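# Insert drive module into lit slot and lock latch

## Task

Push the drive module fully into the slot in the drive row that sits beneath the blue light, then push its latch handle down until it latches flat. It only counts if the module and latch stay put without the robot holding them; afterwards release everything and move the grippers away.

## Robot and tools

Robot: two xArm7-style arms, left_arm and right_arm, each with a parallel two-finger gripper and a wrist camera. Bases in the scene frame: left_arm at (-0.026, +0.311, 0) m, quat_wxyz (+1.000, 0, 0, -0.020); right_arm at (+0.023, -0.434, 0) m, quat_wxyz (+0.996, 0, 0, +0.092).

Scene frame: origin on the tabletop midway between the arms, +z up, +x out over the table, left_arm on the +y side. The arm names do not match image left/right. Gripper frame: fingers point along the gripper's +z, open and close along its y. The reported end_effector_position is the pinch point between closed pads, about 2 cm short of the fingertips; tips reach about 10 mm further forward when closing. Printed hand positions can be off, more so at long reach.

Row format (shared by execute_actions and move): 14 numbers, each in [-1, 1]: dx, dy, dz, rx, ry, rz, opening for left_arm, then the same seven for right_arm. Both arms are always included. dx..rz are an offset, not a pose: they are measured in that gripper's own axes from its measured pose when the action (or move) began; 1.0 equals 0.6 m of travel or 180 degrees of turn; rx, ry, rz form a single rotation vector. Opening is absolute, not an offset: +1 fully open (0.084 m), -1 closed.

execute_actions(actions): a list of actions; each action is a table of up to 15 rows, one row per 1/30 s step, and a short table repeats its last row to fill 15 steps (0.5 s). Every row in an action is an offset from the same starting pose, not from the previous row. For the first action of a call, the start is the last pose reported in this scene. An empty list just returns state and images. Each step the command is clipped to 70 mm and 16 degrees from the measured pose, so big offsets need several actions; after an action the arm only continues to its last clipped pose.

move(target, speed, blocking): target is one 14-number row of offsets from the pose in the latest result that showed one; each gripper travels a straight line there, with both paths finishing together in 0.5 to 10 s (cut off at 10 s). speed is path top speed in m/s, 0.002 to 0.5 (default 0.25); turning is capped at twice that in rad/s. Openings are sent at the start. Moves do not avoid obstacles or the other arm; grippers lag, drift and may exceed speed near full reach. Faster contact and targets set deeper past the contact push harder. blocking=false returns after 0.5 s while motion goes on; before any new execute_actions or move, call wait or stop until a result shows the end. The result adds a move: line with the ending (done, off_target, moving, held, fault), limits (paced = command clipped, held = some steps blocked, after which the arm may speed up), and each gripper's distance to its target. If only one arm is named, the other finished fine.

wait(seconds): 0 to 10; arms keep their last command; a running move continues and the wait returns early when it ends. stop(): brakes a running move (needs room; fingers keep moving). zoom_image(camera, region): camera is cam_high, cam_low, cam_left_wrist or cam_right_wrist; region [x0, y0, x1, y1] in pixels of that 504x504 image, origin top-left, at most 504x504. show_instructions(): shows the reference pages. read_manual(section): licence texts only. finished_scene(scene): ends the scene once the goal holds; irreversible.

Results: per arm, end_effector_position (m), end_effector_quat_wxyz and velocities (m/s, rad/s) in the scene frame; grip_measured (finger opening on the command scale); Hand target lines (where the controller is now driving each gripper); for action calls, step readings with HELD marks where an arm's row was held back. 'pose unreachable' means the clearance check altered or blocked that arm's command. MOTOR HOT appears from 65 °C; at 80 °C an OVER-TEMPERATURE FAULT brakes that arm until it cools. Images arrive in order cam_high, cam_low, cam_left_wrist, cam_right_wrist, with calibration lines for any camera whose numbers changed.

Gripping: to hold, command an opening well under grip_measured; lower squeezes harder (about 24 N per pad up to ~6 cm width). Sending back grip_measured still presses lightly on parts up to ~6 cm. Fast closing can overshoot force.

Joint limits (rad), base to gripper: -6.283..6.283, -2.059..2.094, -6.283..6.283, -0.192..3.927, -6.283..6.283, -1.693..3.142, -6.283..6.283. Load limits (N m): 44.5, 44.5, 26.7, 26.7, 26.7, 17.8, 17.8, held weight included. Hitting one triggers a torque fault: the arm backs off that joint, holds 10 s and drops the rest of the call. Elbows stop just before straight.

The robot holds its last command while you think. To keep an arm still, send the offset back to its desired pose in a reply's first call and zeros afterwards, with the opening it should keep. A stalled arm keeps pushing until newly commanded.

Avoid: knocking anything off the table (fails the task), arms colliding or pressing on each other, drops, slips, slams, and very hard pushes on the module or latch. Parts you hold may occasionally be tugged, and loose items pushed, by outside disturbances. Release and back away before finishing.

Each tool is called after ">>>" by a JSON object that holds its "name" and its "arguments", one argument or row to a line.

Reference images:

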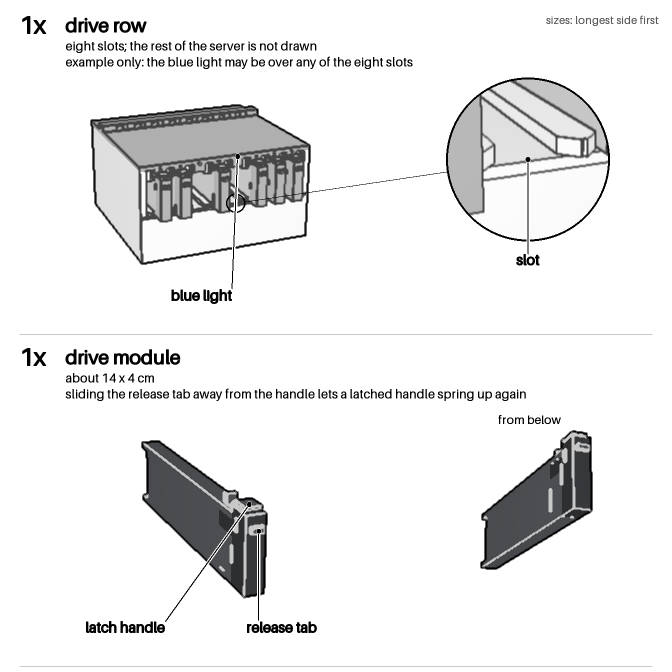

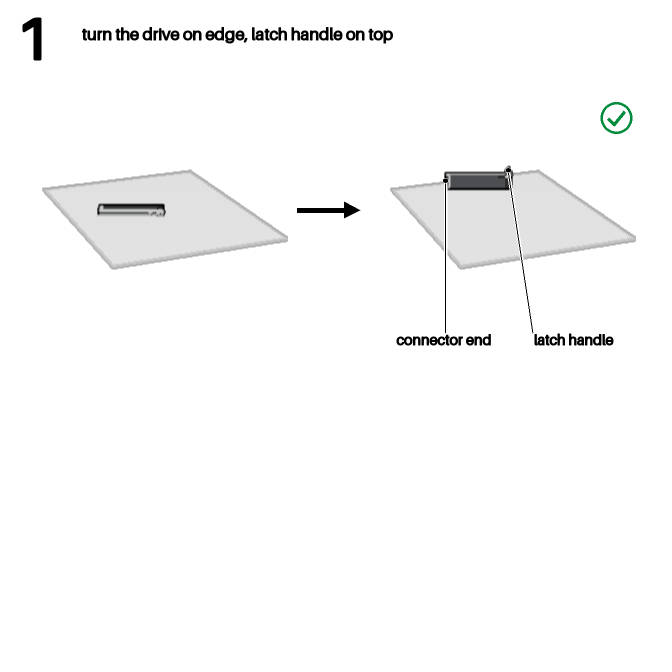

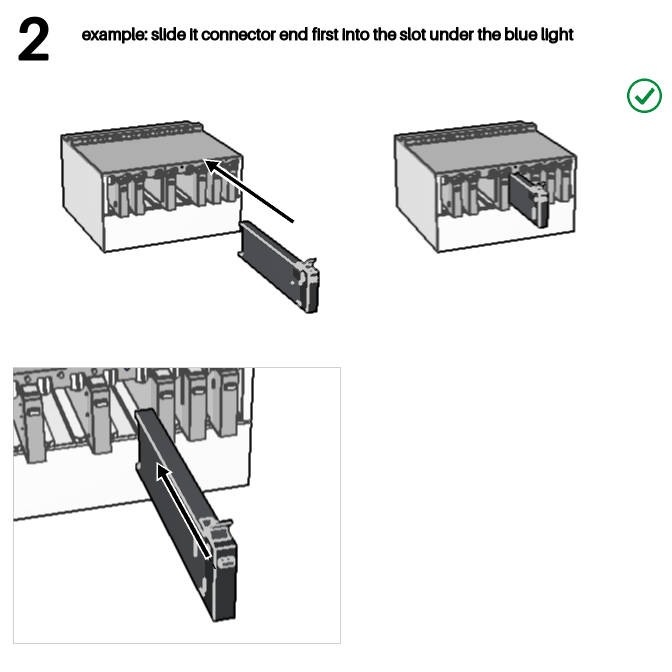

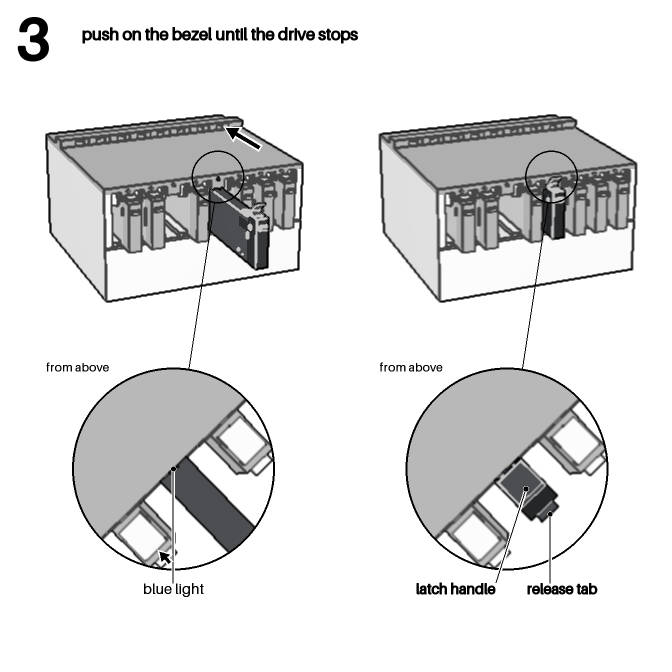

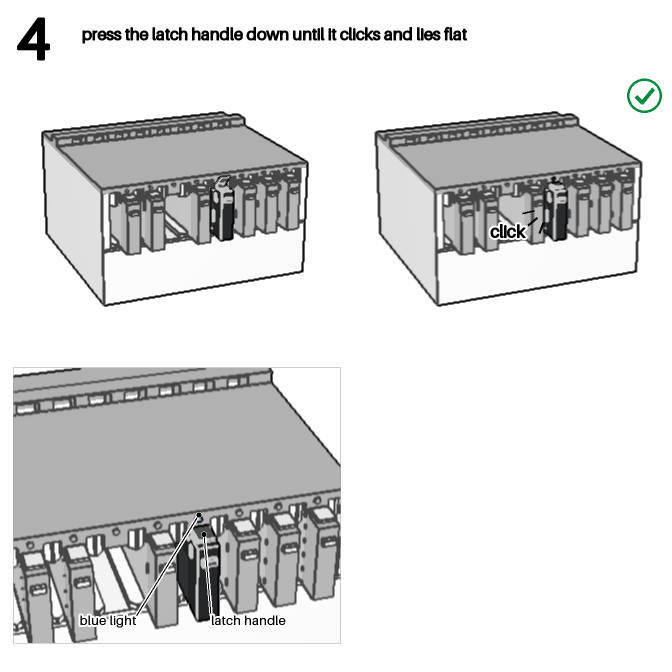

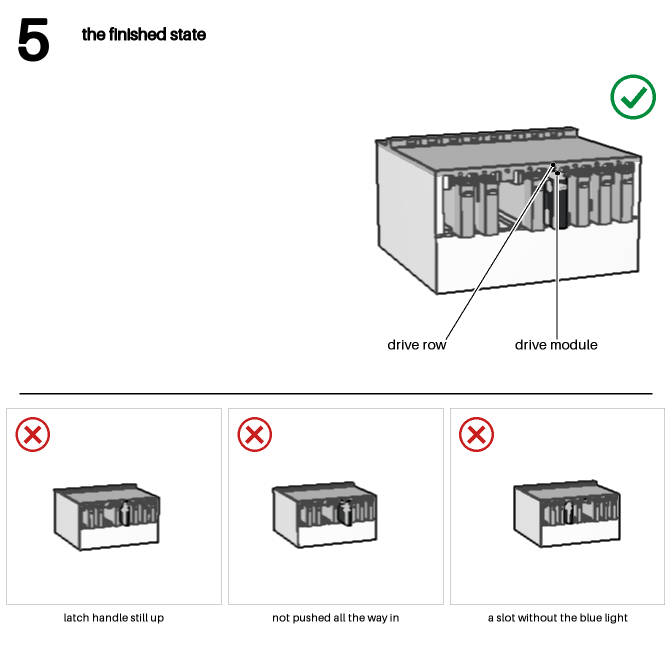

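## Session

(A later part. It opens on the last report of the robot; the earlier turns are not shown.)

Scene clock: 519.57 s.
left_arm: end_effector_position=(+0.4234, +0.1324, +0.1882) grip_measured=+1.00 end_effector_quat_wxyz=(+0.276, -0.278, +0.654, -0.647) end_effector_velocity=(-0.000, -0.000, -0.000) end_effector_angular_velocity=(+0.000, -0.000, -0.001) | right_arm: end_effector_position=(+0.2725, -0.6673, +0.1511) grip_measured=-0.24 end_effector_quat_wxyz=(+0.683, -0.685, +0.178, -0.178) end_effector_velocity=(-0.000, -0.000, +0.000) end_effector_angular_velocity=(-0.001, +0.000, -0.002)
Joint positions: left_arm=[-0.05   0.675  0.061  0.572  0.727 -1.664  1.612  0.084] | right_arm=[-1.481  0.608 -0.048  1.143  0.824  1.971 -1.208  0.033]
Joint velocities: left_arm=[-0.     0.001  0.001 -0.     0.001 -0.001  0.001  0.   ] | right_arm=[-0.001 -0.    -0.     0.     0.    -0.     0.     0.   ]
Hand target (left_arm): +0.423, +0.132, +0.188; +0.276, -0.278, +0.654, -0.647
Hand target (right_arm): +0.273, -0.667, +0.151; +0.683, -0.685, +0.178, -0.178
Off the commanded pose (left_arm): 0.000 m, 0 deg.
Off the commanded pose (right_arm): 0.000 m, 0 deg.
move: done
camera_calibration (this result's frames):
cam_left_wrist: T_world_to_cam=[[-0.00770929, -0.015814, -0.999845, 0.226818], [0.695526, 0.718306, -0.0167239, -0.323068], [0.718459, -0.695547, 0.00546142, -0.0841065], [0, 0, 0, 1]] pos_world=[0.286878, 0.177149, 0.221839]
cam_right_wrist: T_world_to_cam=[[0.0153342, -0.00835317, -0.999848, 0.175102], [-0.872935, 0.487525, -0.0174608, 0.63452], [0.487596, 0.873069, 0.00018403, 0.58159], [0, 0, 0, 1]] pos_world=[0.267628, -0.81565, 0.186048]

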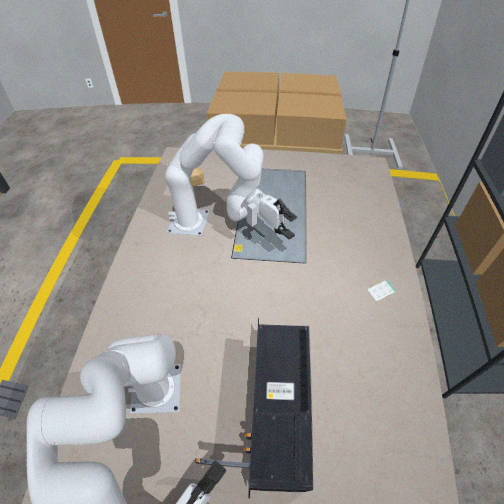

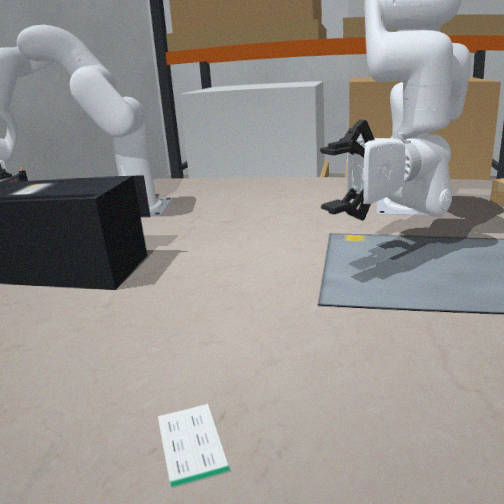

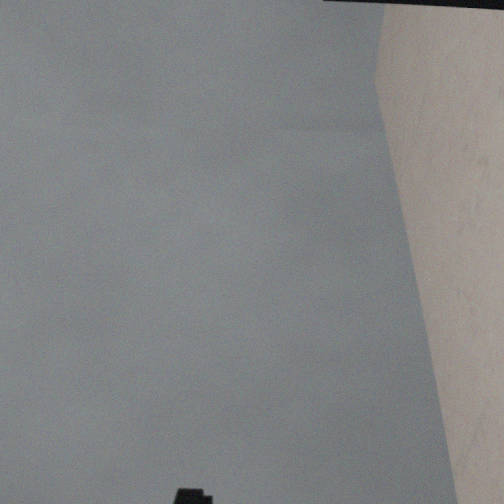

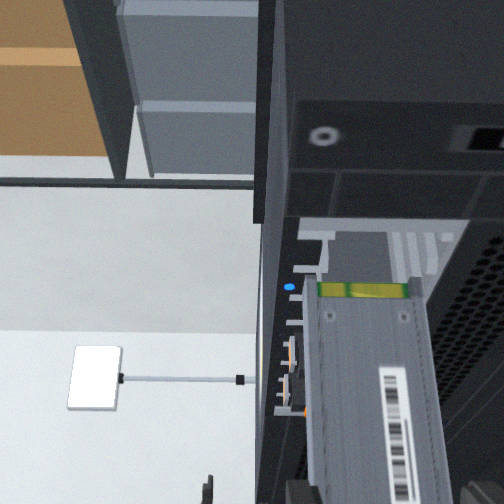

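>>> {"name": "move", "arguments": {
  "target": [0,0,0,0,0,0,1,-0.0143,0,-0.0085,0,0,0,-1],
  "speed": 0.02
}}

>>> {"name": "zoom_image", "arguments": {
  "camera": "cam_right_wrist",
  "region": [260,170,480,390]
}}

Scene clock: 542.97 s.
left_arm: end_effector_position=(+0.4234, +0.1324, +0.1882) grip_measured=+1.00 end_effector_quat_wxyz=(+0.276, -0.278, +0.654, -0.647) end_effector_velocity=(+0.000, +0.001, +0.001) end_effector_angular_velocity=(+0.000, -0.001, +0.000) | right_arm: end_effector_position=(+0.2627, -0.6675, +0.1512) grip_measured=-0.25 end_effector_quat_wxyz=(+0.683, -0.685, +0.178, -0.178) end_effector_velocity=(+0.001, +0.001, -0.000) end_effector_angular_velocity=(+0.001, -0.001, +0.003)
Joint positions: left_arm=[-0.05   0.675  0.061  0.572  0.727 -1.664  1.612  0.084] | right_arm=[-1.495  0.604 -0.055  1.137  0.804  1.979 -1.221  0.033]
Joint velocities: left_arm=[ 0.001 -0.001  0.001 -0.     0.001 -0.    -0.001  0.   ] | right_arm=[ 0.001  0.001  0.001 -0.    -0.     0.    -0.001  0.   ]
Hand target (left_arm): +0.423, +0.132, +0.188; +0.276, -0.278, +0.654, -0.647
Hand target (right_arm): +0.263, -0.668, +0.151; +0.683, -0.685, +0.178, -0.178
Off the commanded pose (left_arm): 0.000 m, 0 deg.
Off the commanded pose (right_arm): 0.000 m, 0 deg.
move: done
camera_calibration (this result's frames):
cam_left_wrist: T_world_to_cam=[[-0.00770925, -0.015814, -0.999845, 0.226818], [0.695526, 0.718306, -0.0167239, -0.323068], [0.71846, -0.695547, 0.00546144, -0.0841066], [0, 0, 0, 1]] pos_world=[0.286878, 0.177149, 0.221839]
cam_right_wrist: T_world_to_cam=[[0.0156533, -0.0083044, -0.999843, 0.175276], [-0.873051, 0.487306, -0.0177157, 0.625977], [0.487377, 0.873192, 0.000377792, 0.586647], [0, 0, 0, 1]] pos_world=[0.257847, -0.815842, 0.186116]

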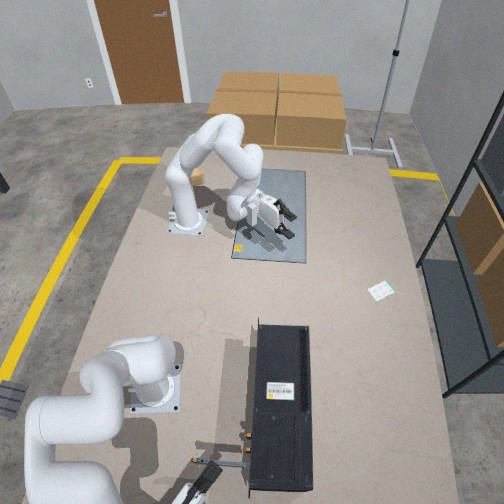

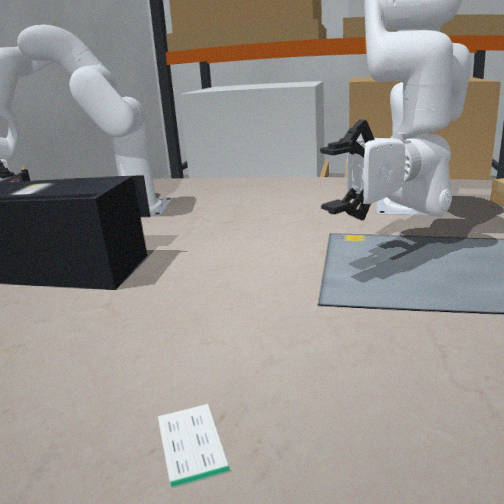

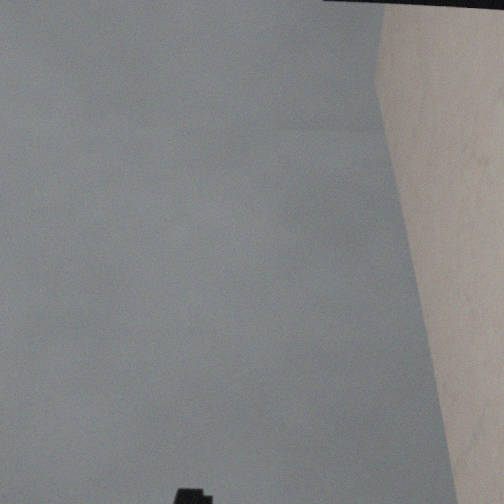

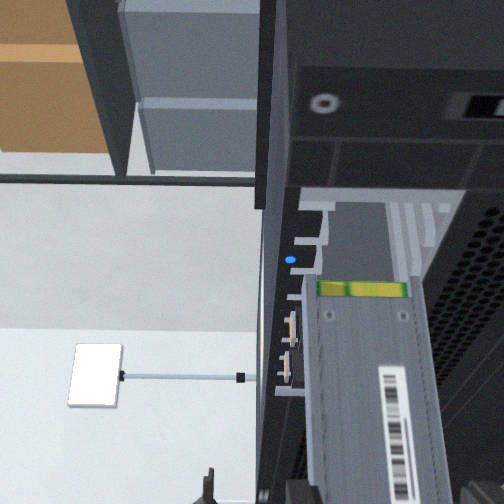

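Region (260, 170, 480, 390) of cam_right_wrist's 504x504 image, scaled by 2.291, with more detail than that image has.

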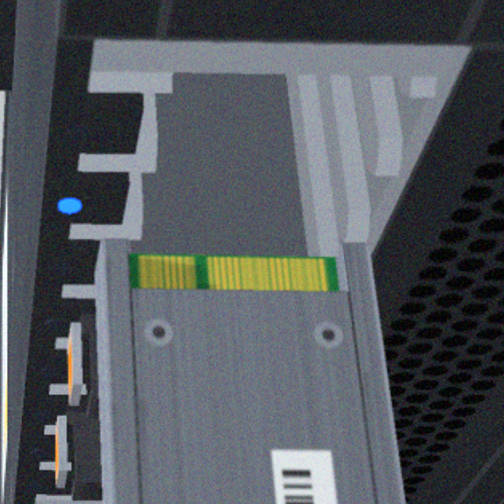

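>>> {"name": "move", "arguments": {
  "target": [0,0,0,0,0,0,1,-0.0011,0,0.002,0,0,0,-1],
  "speed": 0.01
}}

>>> {"name": "move", "arguments": {
  "target": [0,0,0,0,0,0,1,0.0186,0,0.011,0,0,0,-1],
  "speed": 0.008
}}

>>> {"name": "zoom_image", "arguments": {
  "camera": "cam_right_wrist",
  "region": [260,170,480,390]
}}

Scene clock: 556.00 s.
left_arm: end_effector_position=(+0.4234, +0.1324, +0.1882) grip_measured=+1.00 end_effector_quat_wxyz=(+0.276, -0.278, +0.654, -0.647) end_effector_velocity=(-0.000, -0.000, -0.000) end_effector_angular_velocity=(-0.001, +0.001, -0.000) | right_arm: end_effector_position=(+0.2627, -0.6661, +0.1512) grip_measured=-0.25 end_effector_quat_wxyz=(+0.683, -0.685, +0.178, -0.178) end_effector_velocity=(+0.000, +0.000, -0.000) end_effector_angular_velocity=(+0.000, +0.001, +0.002)
Joint positions: left_arm=[-0.05   0.675  0.061  0.572  0.727 -1.664  1.612  0.084] | right_arm=[-1.494  0.601 -0.055  1.131  0.805  1.977 -1.222  0.033]
Joint velocities: left_arm=[ 0.     0.001 -0.001  0.     0.    -0.    -0.     0.   ] | right_arm=[ 0.002  0.    -0.    -0.    -0.    -0.     0.    -0.   ]
Hand target (left_arm): +0.423, +0.132, +0.188; +0.276, -0.278, +0.654, -0.647
Hand target (right_arm): +0.263, -0.666, +0.151; +0.683, -0.685, +0.178, -0.178
Off the commanded pose (left_arm): 0.000 m, 0 deg.
Off the commanded pose (right_arm): 0.000 m, 0 deg.
move: done
camera_calibration (this result's frames):
cam_left_wrist: T_world_to_cam=[[-0.0077093, -0.015814, -0.999845, 0.226818], [0.695526, 0.718306, -0.0167239, -0.323068], [0.71846, -0.695547, 0.00546139, -0.0841066], [0, 0, 0, 1]] pos_world=[0.286878, 0.177149, 0.221839]
cam_right_wrist: T_world_to_cam=[[0.0156647, -0.00831423, -0.999843, 0.175277], [-0.873048, 0.487312, -0.0177304, 0.625327], [0.487383, 0.873188, 0.000374864, 0.585452], [0, 0, 0, 1]] pos_world=[0.257856, -0.814482, 0.186117]

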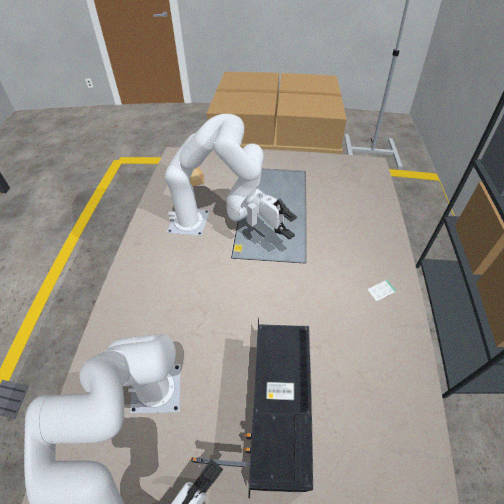

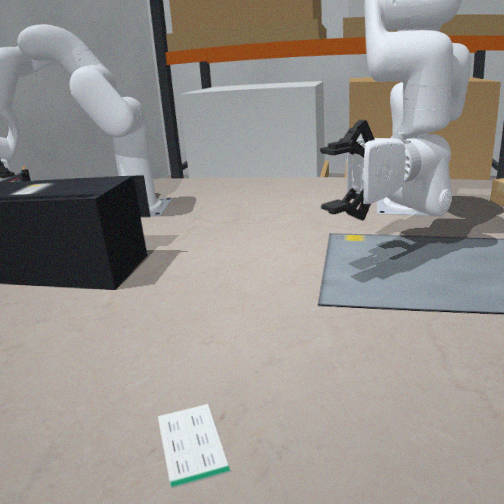

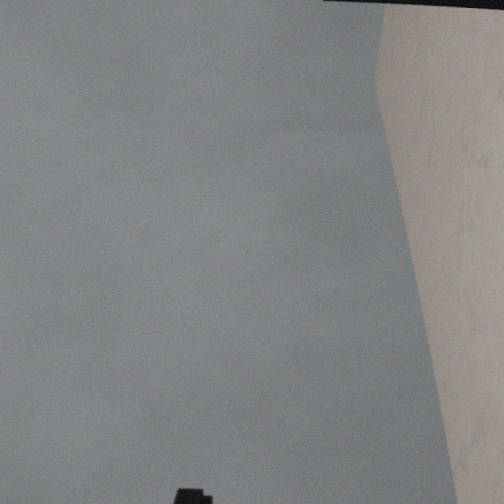

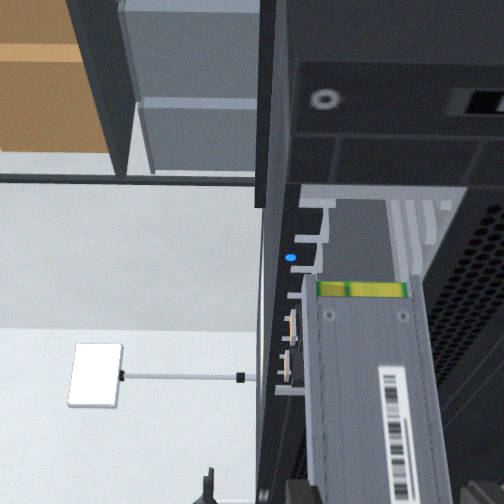

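Scene clock: 557.90 s.
left_arm: end_effector_position=(+0.4234, +0.1324, +0.1882) grip_measured=+1.00 end_effector_quat_wxyz=(+0.276, -0.278, +0.654, -0.647) end_effector_velocity=(+0.000, +0.000, -0.000) end_effector_angular_velocity=(+0.000, +0.001, +0.002) | right_arm: end_effector_position=(+0.2754, -0.6659, +0.1510) grip_measured=-0.24 end_effector_quat_wxyz=(+0.683, -0.685, +0.178, -0.178) end_effector_velocity=(+0.001, -0.000, +0.001) end_effector_angular_velocity=(-0.001, -0.004, -0.001)
Joint positions: left_arm=[-0.05   0.675  0.061  0.572  0.727 -1.664  1.612  0.084] | right_arm=[-1.477  0.606 -0.045  1.139  0.83   1.966 -1.206  0.033]
Joint velocities: left_arm=[ 0.     0.     0.    -0.    -0.002  0.    -0.001 -0.   ] | right_arm=[ 0.    -0.001  0.002  0.001  0.003  0.002 -0.    -0.   ]
Hand target (left_arm): +0.423, +0.132, +0.188; +0.276, -0.278, +0.654, -0.647
Hand target (right_arm): +0.276, -0.666, +0.151; +0.683, -0.685, +0.178, -0.178
Off the commanded pose (left_arm): 0.000 m, 0 deg.
Off the commanded pose (right_arm): 0.000 m, 0 deg.
move: done
camera_calibration (this result's frames):
cam_left_wrist: T_world_to_cam=[[-0.00770913, -0.015814, -0.999845, 0.226818], [0.695526, 0.718306, -0.0167238, -0.323068], [0.71846, -0.695547, 0.00546154, -0.0841066], [0, 0, 0, 1]] pos_world=[0.286878, 0.177149, 0.221839]
cam_right_wrist: T_world_to_cam=[[0.0148556, -0.00845782, -0.999854, 0.174971], [-0.872849, 0.487691, -0.017094, 0.636402], [0.487765, 0.872975, -0.000137429, 0.57893], [0, 0, 0, 1]] pos_world=[0.270502, -0.81428, 0.185904]

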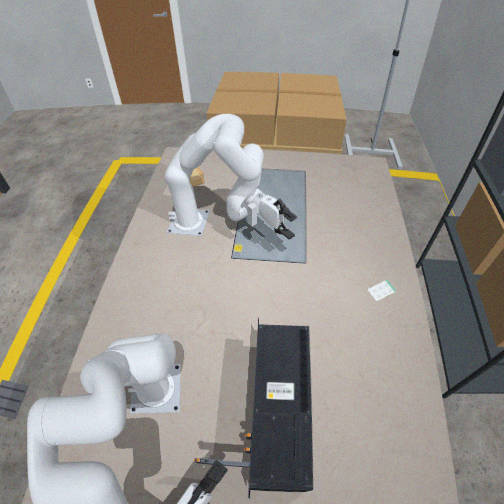

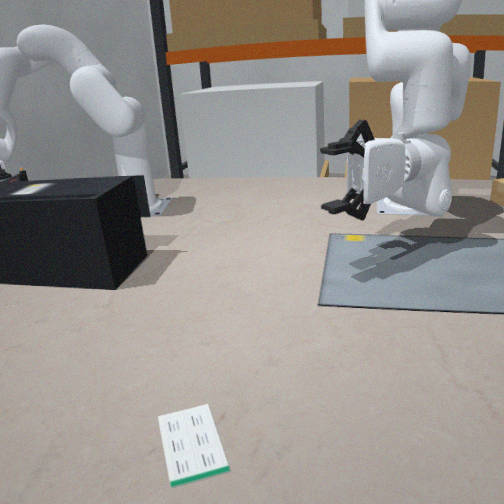

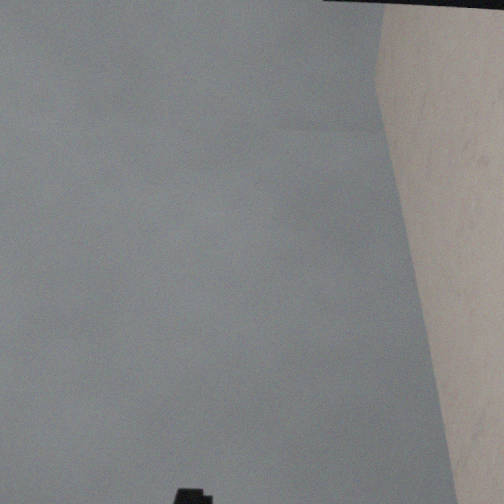

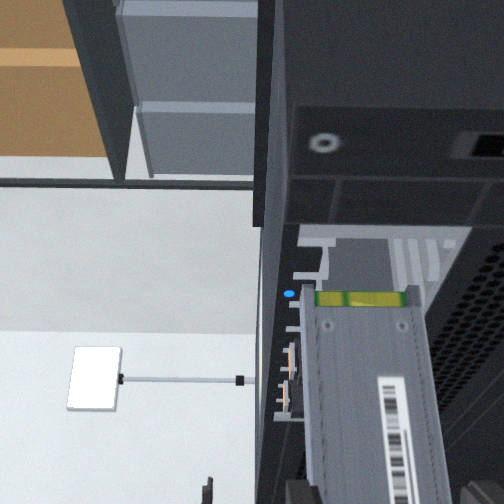

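Region (260, 170, 480, 390) of cam_right_wrist's 504x504 image, scaled by 2.291, with more detail than that image has.

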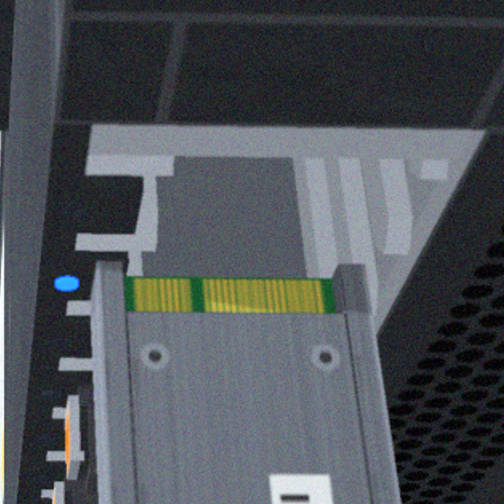

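>>> {"name": "move", "arguments": {
  "target": [0,0,0,0,0,0,1,-0.0043,0.0055,-0.0025,0,0,0,-1],
  "speed": 0.01
}}

>>> {"name": "zoom_image", "arguments": {
  "camera": "cam_right_wrist",
  "region": [260,170,480,390]
}}

>>> {"name": "move", "arguments": {
  "target": [0,0,0,0,0,0,1,0.0086,0,0.0051,0,0,0,-1],
  "speed": 0.008
}}

>>> {"name": "zoom_image", "arguments": {
  "camera": "cam_right_wrist",
  "region": [260,170,480,390]
}}

Scene clock: 569.33 s.
left_arm: end_effector_position=(+0.4234, +0.1324, +0.1882) grip_measured=+1.00 end_effector_quat_wxyz=(+0.276, -0.278, +0.654, -0.647) end_effector_velocity=(+0.000, +0.000, +0.000) end_effector_angular_velocity=(+0.000, -0.001, +0.000) | right_arm: end_effector_position=(+0.2728, -0.6659, +0.1478) grip_measured=-0.25 end_effector_quat_wxyz=(+0.683, -0.685, +0.178, -0.178) end_effector_velocity=(-0.002, -0.000, -0.001) end_effector_angular_velocity=(+0.000, +0.004, -0.001)
Joint positions: left_arm=[-0.05   0.675  0.061  0.572  0.727 -1.664  1.612  0.084] | right_arm=[-1.482  0.613 -0.045  1.14   0.823  1.964 -1.214  0.033]
Joint velocities: left_arm=[-0.    -0.001  0.    -0.    -0.     0.    -0.     0.   ] | right_arm=[-0.001 -0.    -0.004 -0.001 -0.004  0.001 -0.     0.   ]
Hand target (left_arm): +0.423, +0.132, +0.188; +0.276, -0.278, +0.654, -0.647
Hand target (right_arm): +0.272, -0.666, +0.148; +0.683, -0.685, +0.178, -0.178
Off the commanded pose (left_arm): 0.000 m, 0 deg.
Off the commanded pose (right_arm): 0.000 m, 0 deg.
move: done
camera_calibration (this result's frames):
cam_left_wrist: T_world_to_cam=[[-0.00770925, -0.0158141, -0.999845, 0.226818], [0.695526, 0.718306, -0.0167239, -0.323068], [0.71846, -0.695547, 0.00546148, -0.0841067], [0, 0, 0, 1]] pos_world=[0.286878, 0.177149, 0.221839]
cam_right_wrist: T_world_to_cam=[[0.0153843, -0.00865516, -0.999844, 0.171536], [-0.873042, 0.487325, -0.0176517, 0.633948], [0.487402, 0.873178, -0.0000591797, 0.580373], [0, 0, 0, 1]] pos_world=[0.26795, -0.814223, 0.182733]

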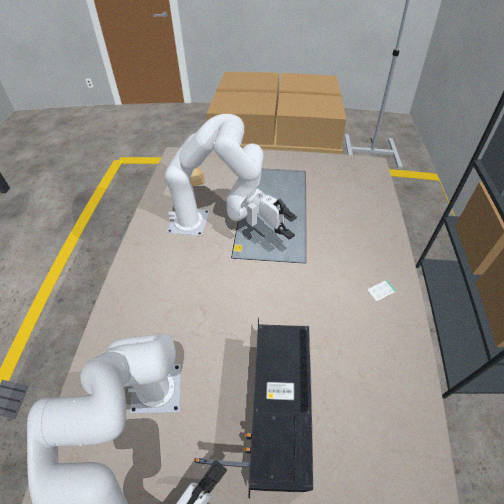

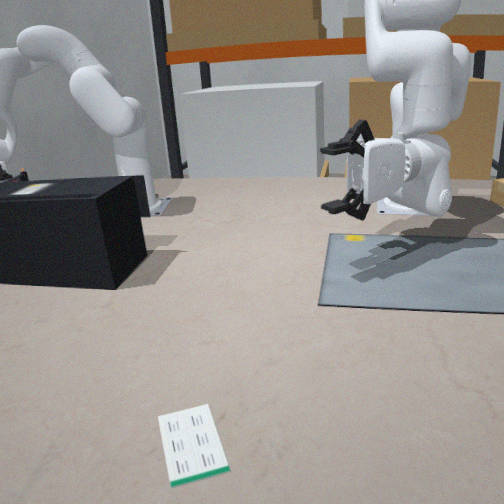

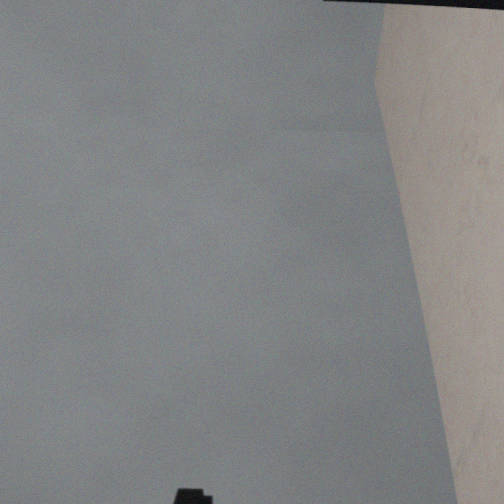

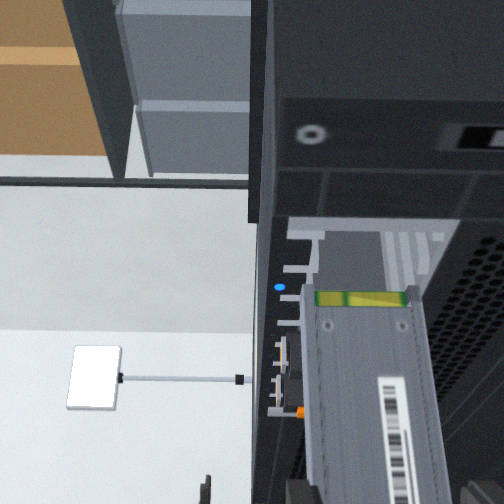

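Region (260, 170, 480, 390) of cam_right_wrist's 504x504 image, scaled by 2.291, with more detail than that image has.

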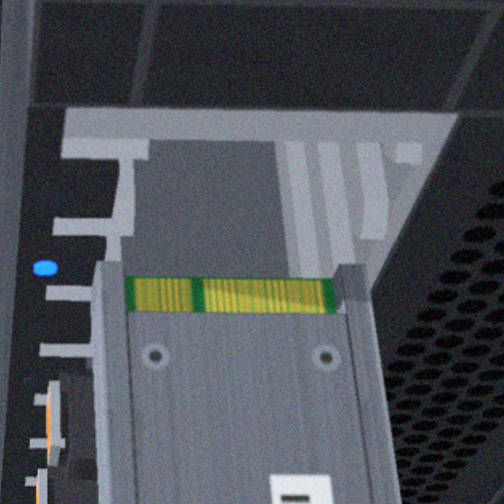

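Scene clock: 570.40 s.
left_arm: end_effector_position=(+0.4234, +0.1324, +0.1882) grip_measured=+1.00 end_effector_quat_wxyz=(+0.276, -0.278, +0.654, -0.647) end_effector_velocity=(-0.000, -0.000, +0.000) end_effector_angular_velocity=(+0.000, -0.000, +0.000) | right_arm: end_effector_position=(+0.2785, -0.6658, +0.1476) grip_measured=-0.24 end_effector_quat_wxyz=(+0.683, -0.686, +0.178, -0.178) end_effector_velocity=(+0.001, +0.000, +0.001) end_effector_angular_velocity=(-0.000, -0.005, +0.001)
Joint positions: left_arm=[-0.05   0.675  0.061  0.572  0.727 -1.664  1.612  0.084] | right_arm=[-1.473  0.616 -0.042  1.144  0.835  1.959 -1.207  0.033]
Joint velocities: left_arm=[ 0.    -0.    -0.    -0.    -0.     0.     0.001  0.   ] | right_arm=[-0.    -0.     0.003  0.001  0.002  0.001 -0.001 -0.   ]
Hand target (left_arm): +0.423, +0.132, +0.188; +0.276, -0.278, +0.654, -0.647
Hand target (right_arm): +0.279, -0.666, +0.148; +0.683, -0.686, +0.178, -0.178
Off the commanded pose (left_arm): 0.000 m, 0 deg.
Off the commanded pose (right_arm): 0.000 m, 0 deg.
move: done
camera_calibration (this result's frames):
cam_left_wrist: T_world_to_cam=[[-0.00770925, -0.0158141, -0.999845, 0.226818], [0.695526, 0.718306, -0.016724, -0.323068], [0.71846, -0.695547, 0.00546153, -0.0841067], [0, 0, 0, 1]] pos_world=[0.286878, 0.177149, 0.221839]
cam_right_wrist: T_world_to_cam=[[0.0146887, -0.00873487, -0.999854, 0.171372], [-0.872876, 0.487643, -0.0170834, 0.639026], [0.487721, 0.873, -0.000461637, 0.577359], [0, 0, 0, 1]] pos_world=[0.273683, -0.814153, 0.18253]

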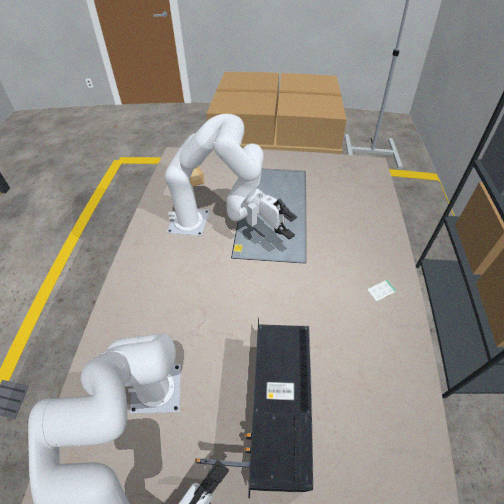

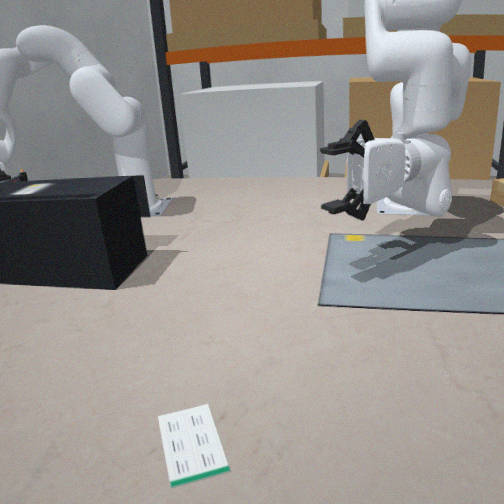

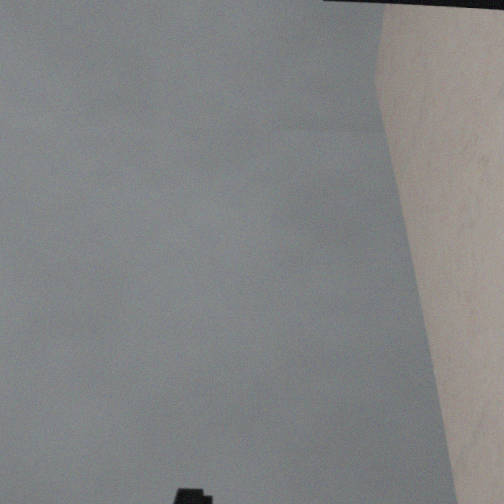

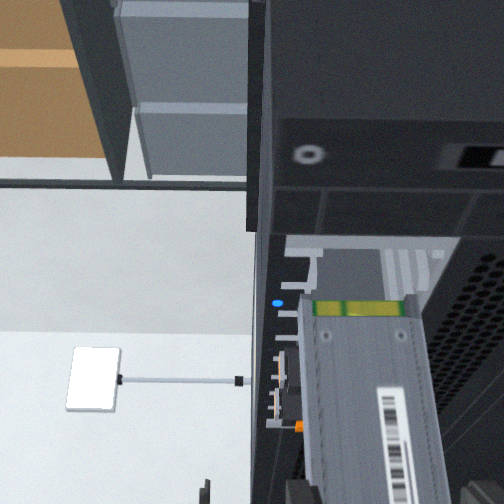

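Region (260, 170, 480, 390) of cam_right_wrist's 504x504 image, scaled by 2.291, with more detail than that image has.

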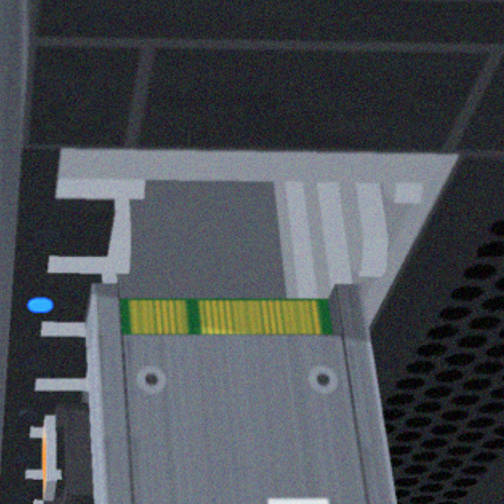

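>>> {"name": "zoom_image", "arguments": {
  "camera": "cam_high",
  "region": [225,430,275,490]
}}

Region (225, 430, 275, 490) of cam_high's 504x504 image, scaled by 8.400, with more detail than that image has.

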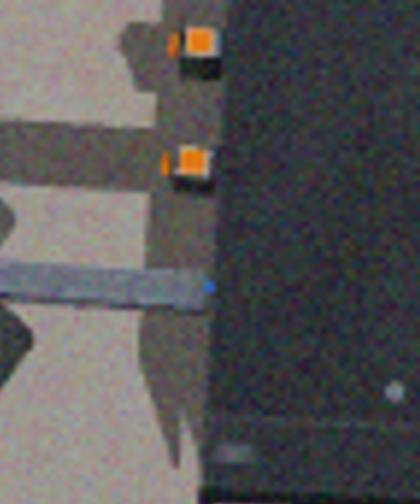

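>>> {"name": "move", "arguments": {
  "target": [0,0,0,0,0,0,1,-0.0043,0.0055,-0.0025,0,0,0,-1],
  "speed": 0.01
}}

>>> {"name": "move", "arguments": {
  "target": [0,0,0,0,0,0,1,0.0115,0,0.0068,0,0,0,-1],
  "speed": 0.008
}}

>>> {"name": "zoom_image", "arguments": {
  "camera": "cam_right_wrist",
  "region": [260,170,480,390]
}}

Scene clock: 589.90 s.
left_arm: end_effector_position=(+0.4234, +0.1324, +0.1882) grip_measured=+1.00 end_effector_quat_wxyz=(+0.276, -0.278, +0.654, -0.647) end_effector_velocity=(-0.000, -0.000, -0.000) end_effector_angular_velocity=(+0.000, +0.001, -0.001) | right_arm: end_effector_position=(+0.2760, -0.6657, +0.1444) grip_measured=-0.25 end_effector_quat_wxyz=(+0.683, -0.686, +0.178, -0.178) end_effector_velocity=(-0.003, -0.001, -0.000) end_effector_angular_velocity=(+0.001, +0.004, -0.002)
Joint positions: left_arm=[-0.05   0.675  0.061  0.572  0.727 -1.664  1.612  0.084] | right_arm=[-1.478  0.622 -0.042  1.144  0.828  1.956 -1.214  0.033]
Joint velocities: left_arm=[ 0.     0.001  0.     0.     0.002  0.001 -0.    -0.   ] | right_arm=[-0.004 -0.    -0.003 -0.001 -0.005  0.001  0.001  0.   ]
Hand target (left_arm): +0.423, +0.132, +0.188; +0.276, -0.278, +0.654, -0.647
Hand target (right_arm): +0.276, -0.666, +0.144; +0.683, -0.686, +0.178, -0.178
Off the commanded pose (left_arm): 0.000 m, 0 deg.
Off the commanded pose (right_arm): 0.000 m, 0 deg.
move: done
camera_calibration (this result's frames):
cam_left_wrist: T_world_to_cam=[[-0.00770909, -0.0158141, -0.999845, 0.226818], [0.695526, 0.718307, -0.0167238, -0.323069], [0.71846, -0.695547, 0.00546162, -0.0841067], [0, 0, 0, 1]] pos_world=[0.286878, 0.177149, 0.221839]
cam_right_wrist: T_world_to_cam=[[0.0152555, -0.00894545, -0.999844, 0.167927], [-0.873072, 0.487271, -0.0176807, 0.636593], [0.487353, 0.873205, -0.000376469, 0.578791], [0, 0, 0, 1]] pos_world=[0.271154, -0.814094, 0.179374]

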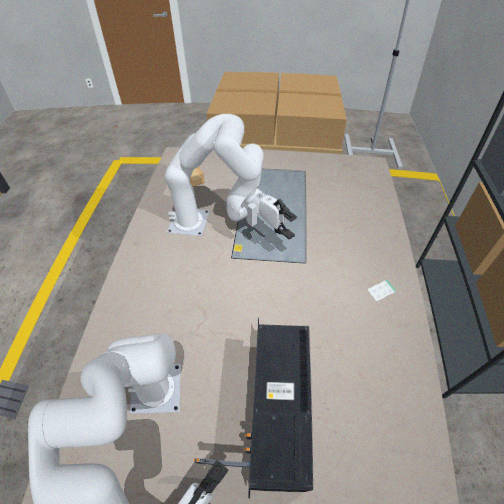

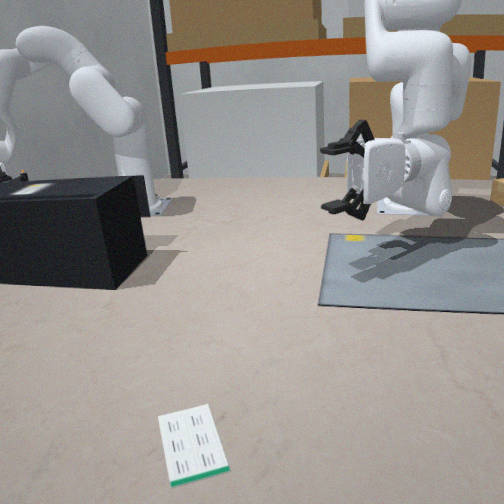

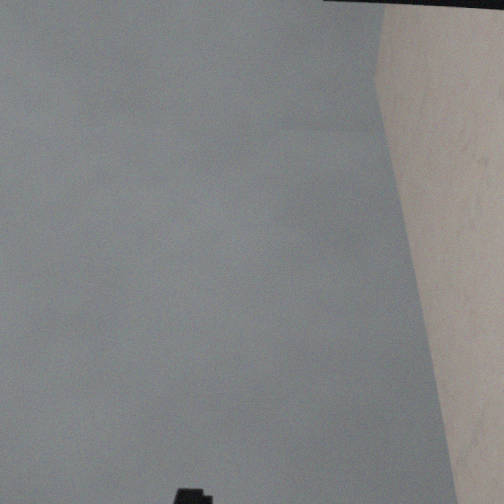

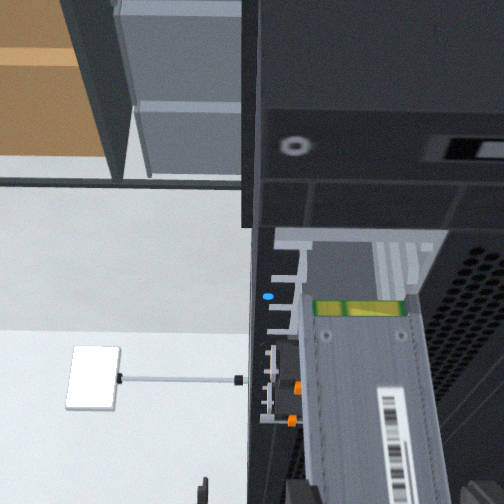

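Scene clock: 591.13 s.
left_arm: end_effector_position=(+0.4234, +0.1324, +0.1882) grip_measured=+1.00 end_effector_quat_wxyz=(+0.276, -0.278, +0.654, -0.647) end_effector_velocity=(+0.000, -0.000, +0.001) end_effector_angular_velocity=(-0.000, -0.001, -0.000) | right_arm: end_effector_position=(+0.2837, -0.6656, +0.1444) grip_measured=-0.24 end_effector_quat_wxyz=(+0.683, -0.686, +0.178, -0.178) end_effector_velocity=(+0.001, +0.000, -0.000) end_effector_angular_velocity=(-0.001, +0.000, +0.002)
Joint positions: left_arm=[-0.05   0.675  0.061  0.572  0.727 -1.664  1.612  0.084] | right_arm=[-1.466  0.626 -0.038  1.15   0.844  1.951 -1.205  0.033]
Joint velocities: left_arm=[-0.    -0.001  0.     0.     0.001 -0.    -0.     0.   ] | right_arm=[ 0.002  0.     0.     0.     0.    -0.001  0.     0.   ]
Hand target (left_arm): +0.423, +0.132, +0.188; +0.276, -0.278, +0.654, -0.647
Hand target (right_arm): +0.284, -0.666, +0.144; +0.683, -0.686, +0.178, -0.178
Off the commanded pose (left_arm): 0.000 m, 0 deg.
Off the commanded pose (right_arm): 0.000 m, 0 deg.
move: done
camera_calibration (this result's frames):
cam_left_wrist: T_world_to_cam=[[-0.00770916, -0.0158142, -0.999845, 0.226818], [0.695526, 0.718307, -0.016724, -0.323069], [0.71846, -0.695547, 0.00546167, -0.0841068], [0, 0, 0, 1]] pos_world=[0.286878, 0.177149, 0.221839]
cam_right_wrist: T_world_to_cam=[[0.0149585, -0.00883694, -0.999849, 0.167969], [-0.87294, 0.487518, -0.0173687, 0.64339], [0.487598, 0.873068, -0.000421587, 0.574781], [0, 0, 0, 1]] pos_world=[0.278867, -0.814003, 0.179361]

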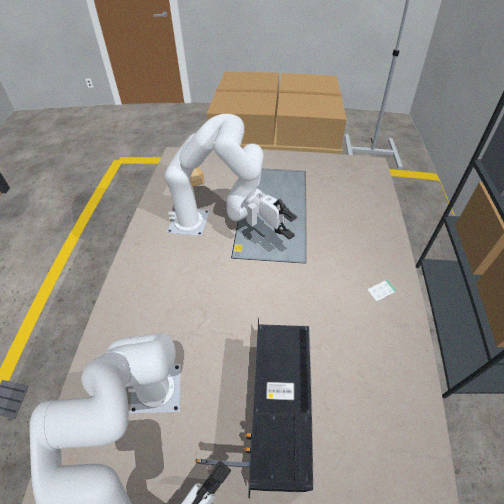

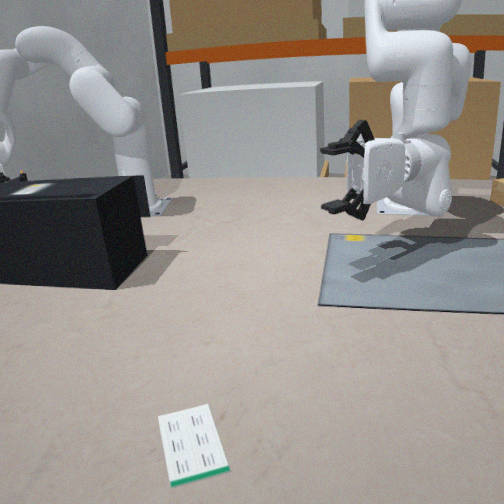

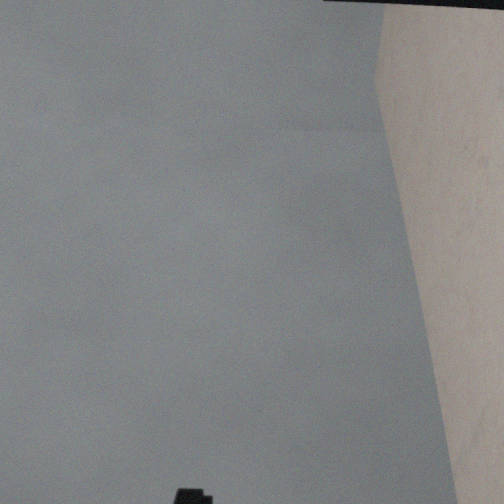

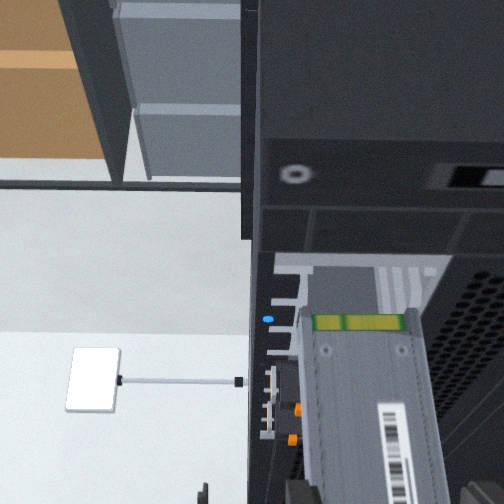

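Region (260, 170, 480, 390) of cam_right_wrist's 504x504 image, scaled by 2.291, with more detail than that image has.

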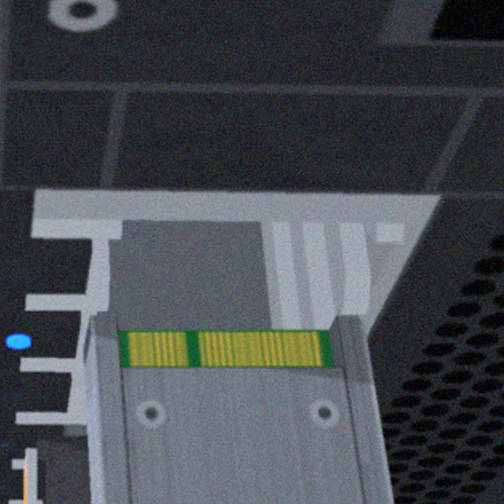

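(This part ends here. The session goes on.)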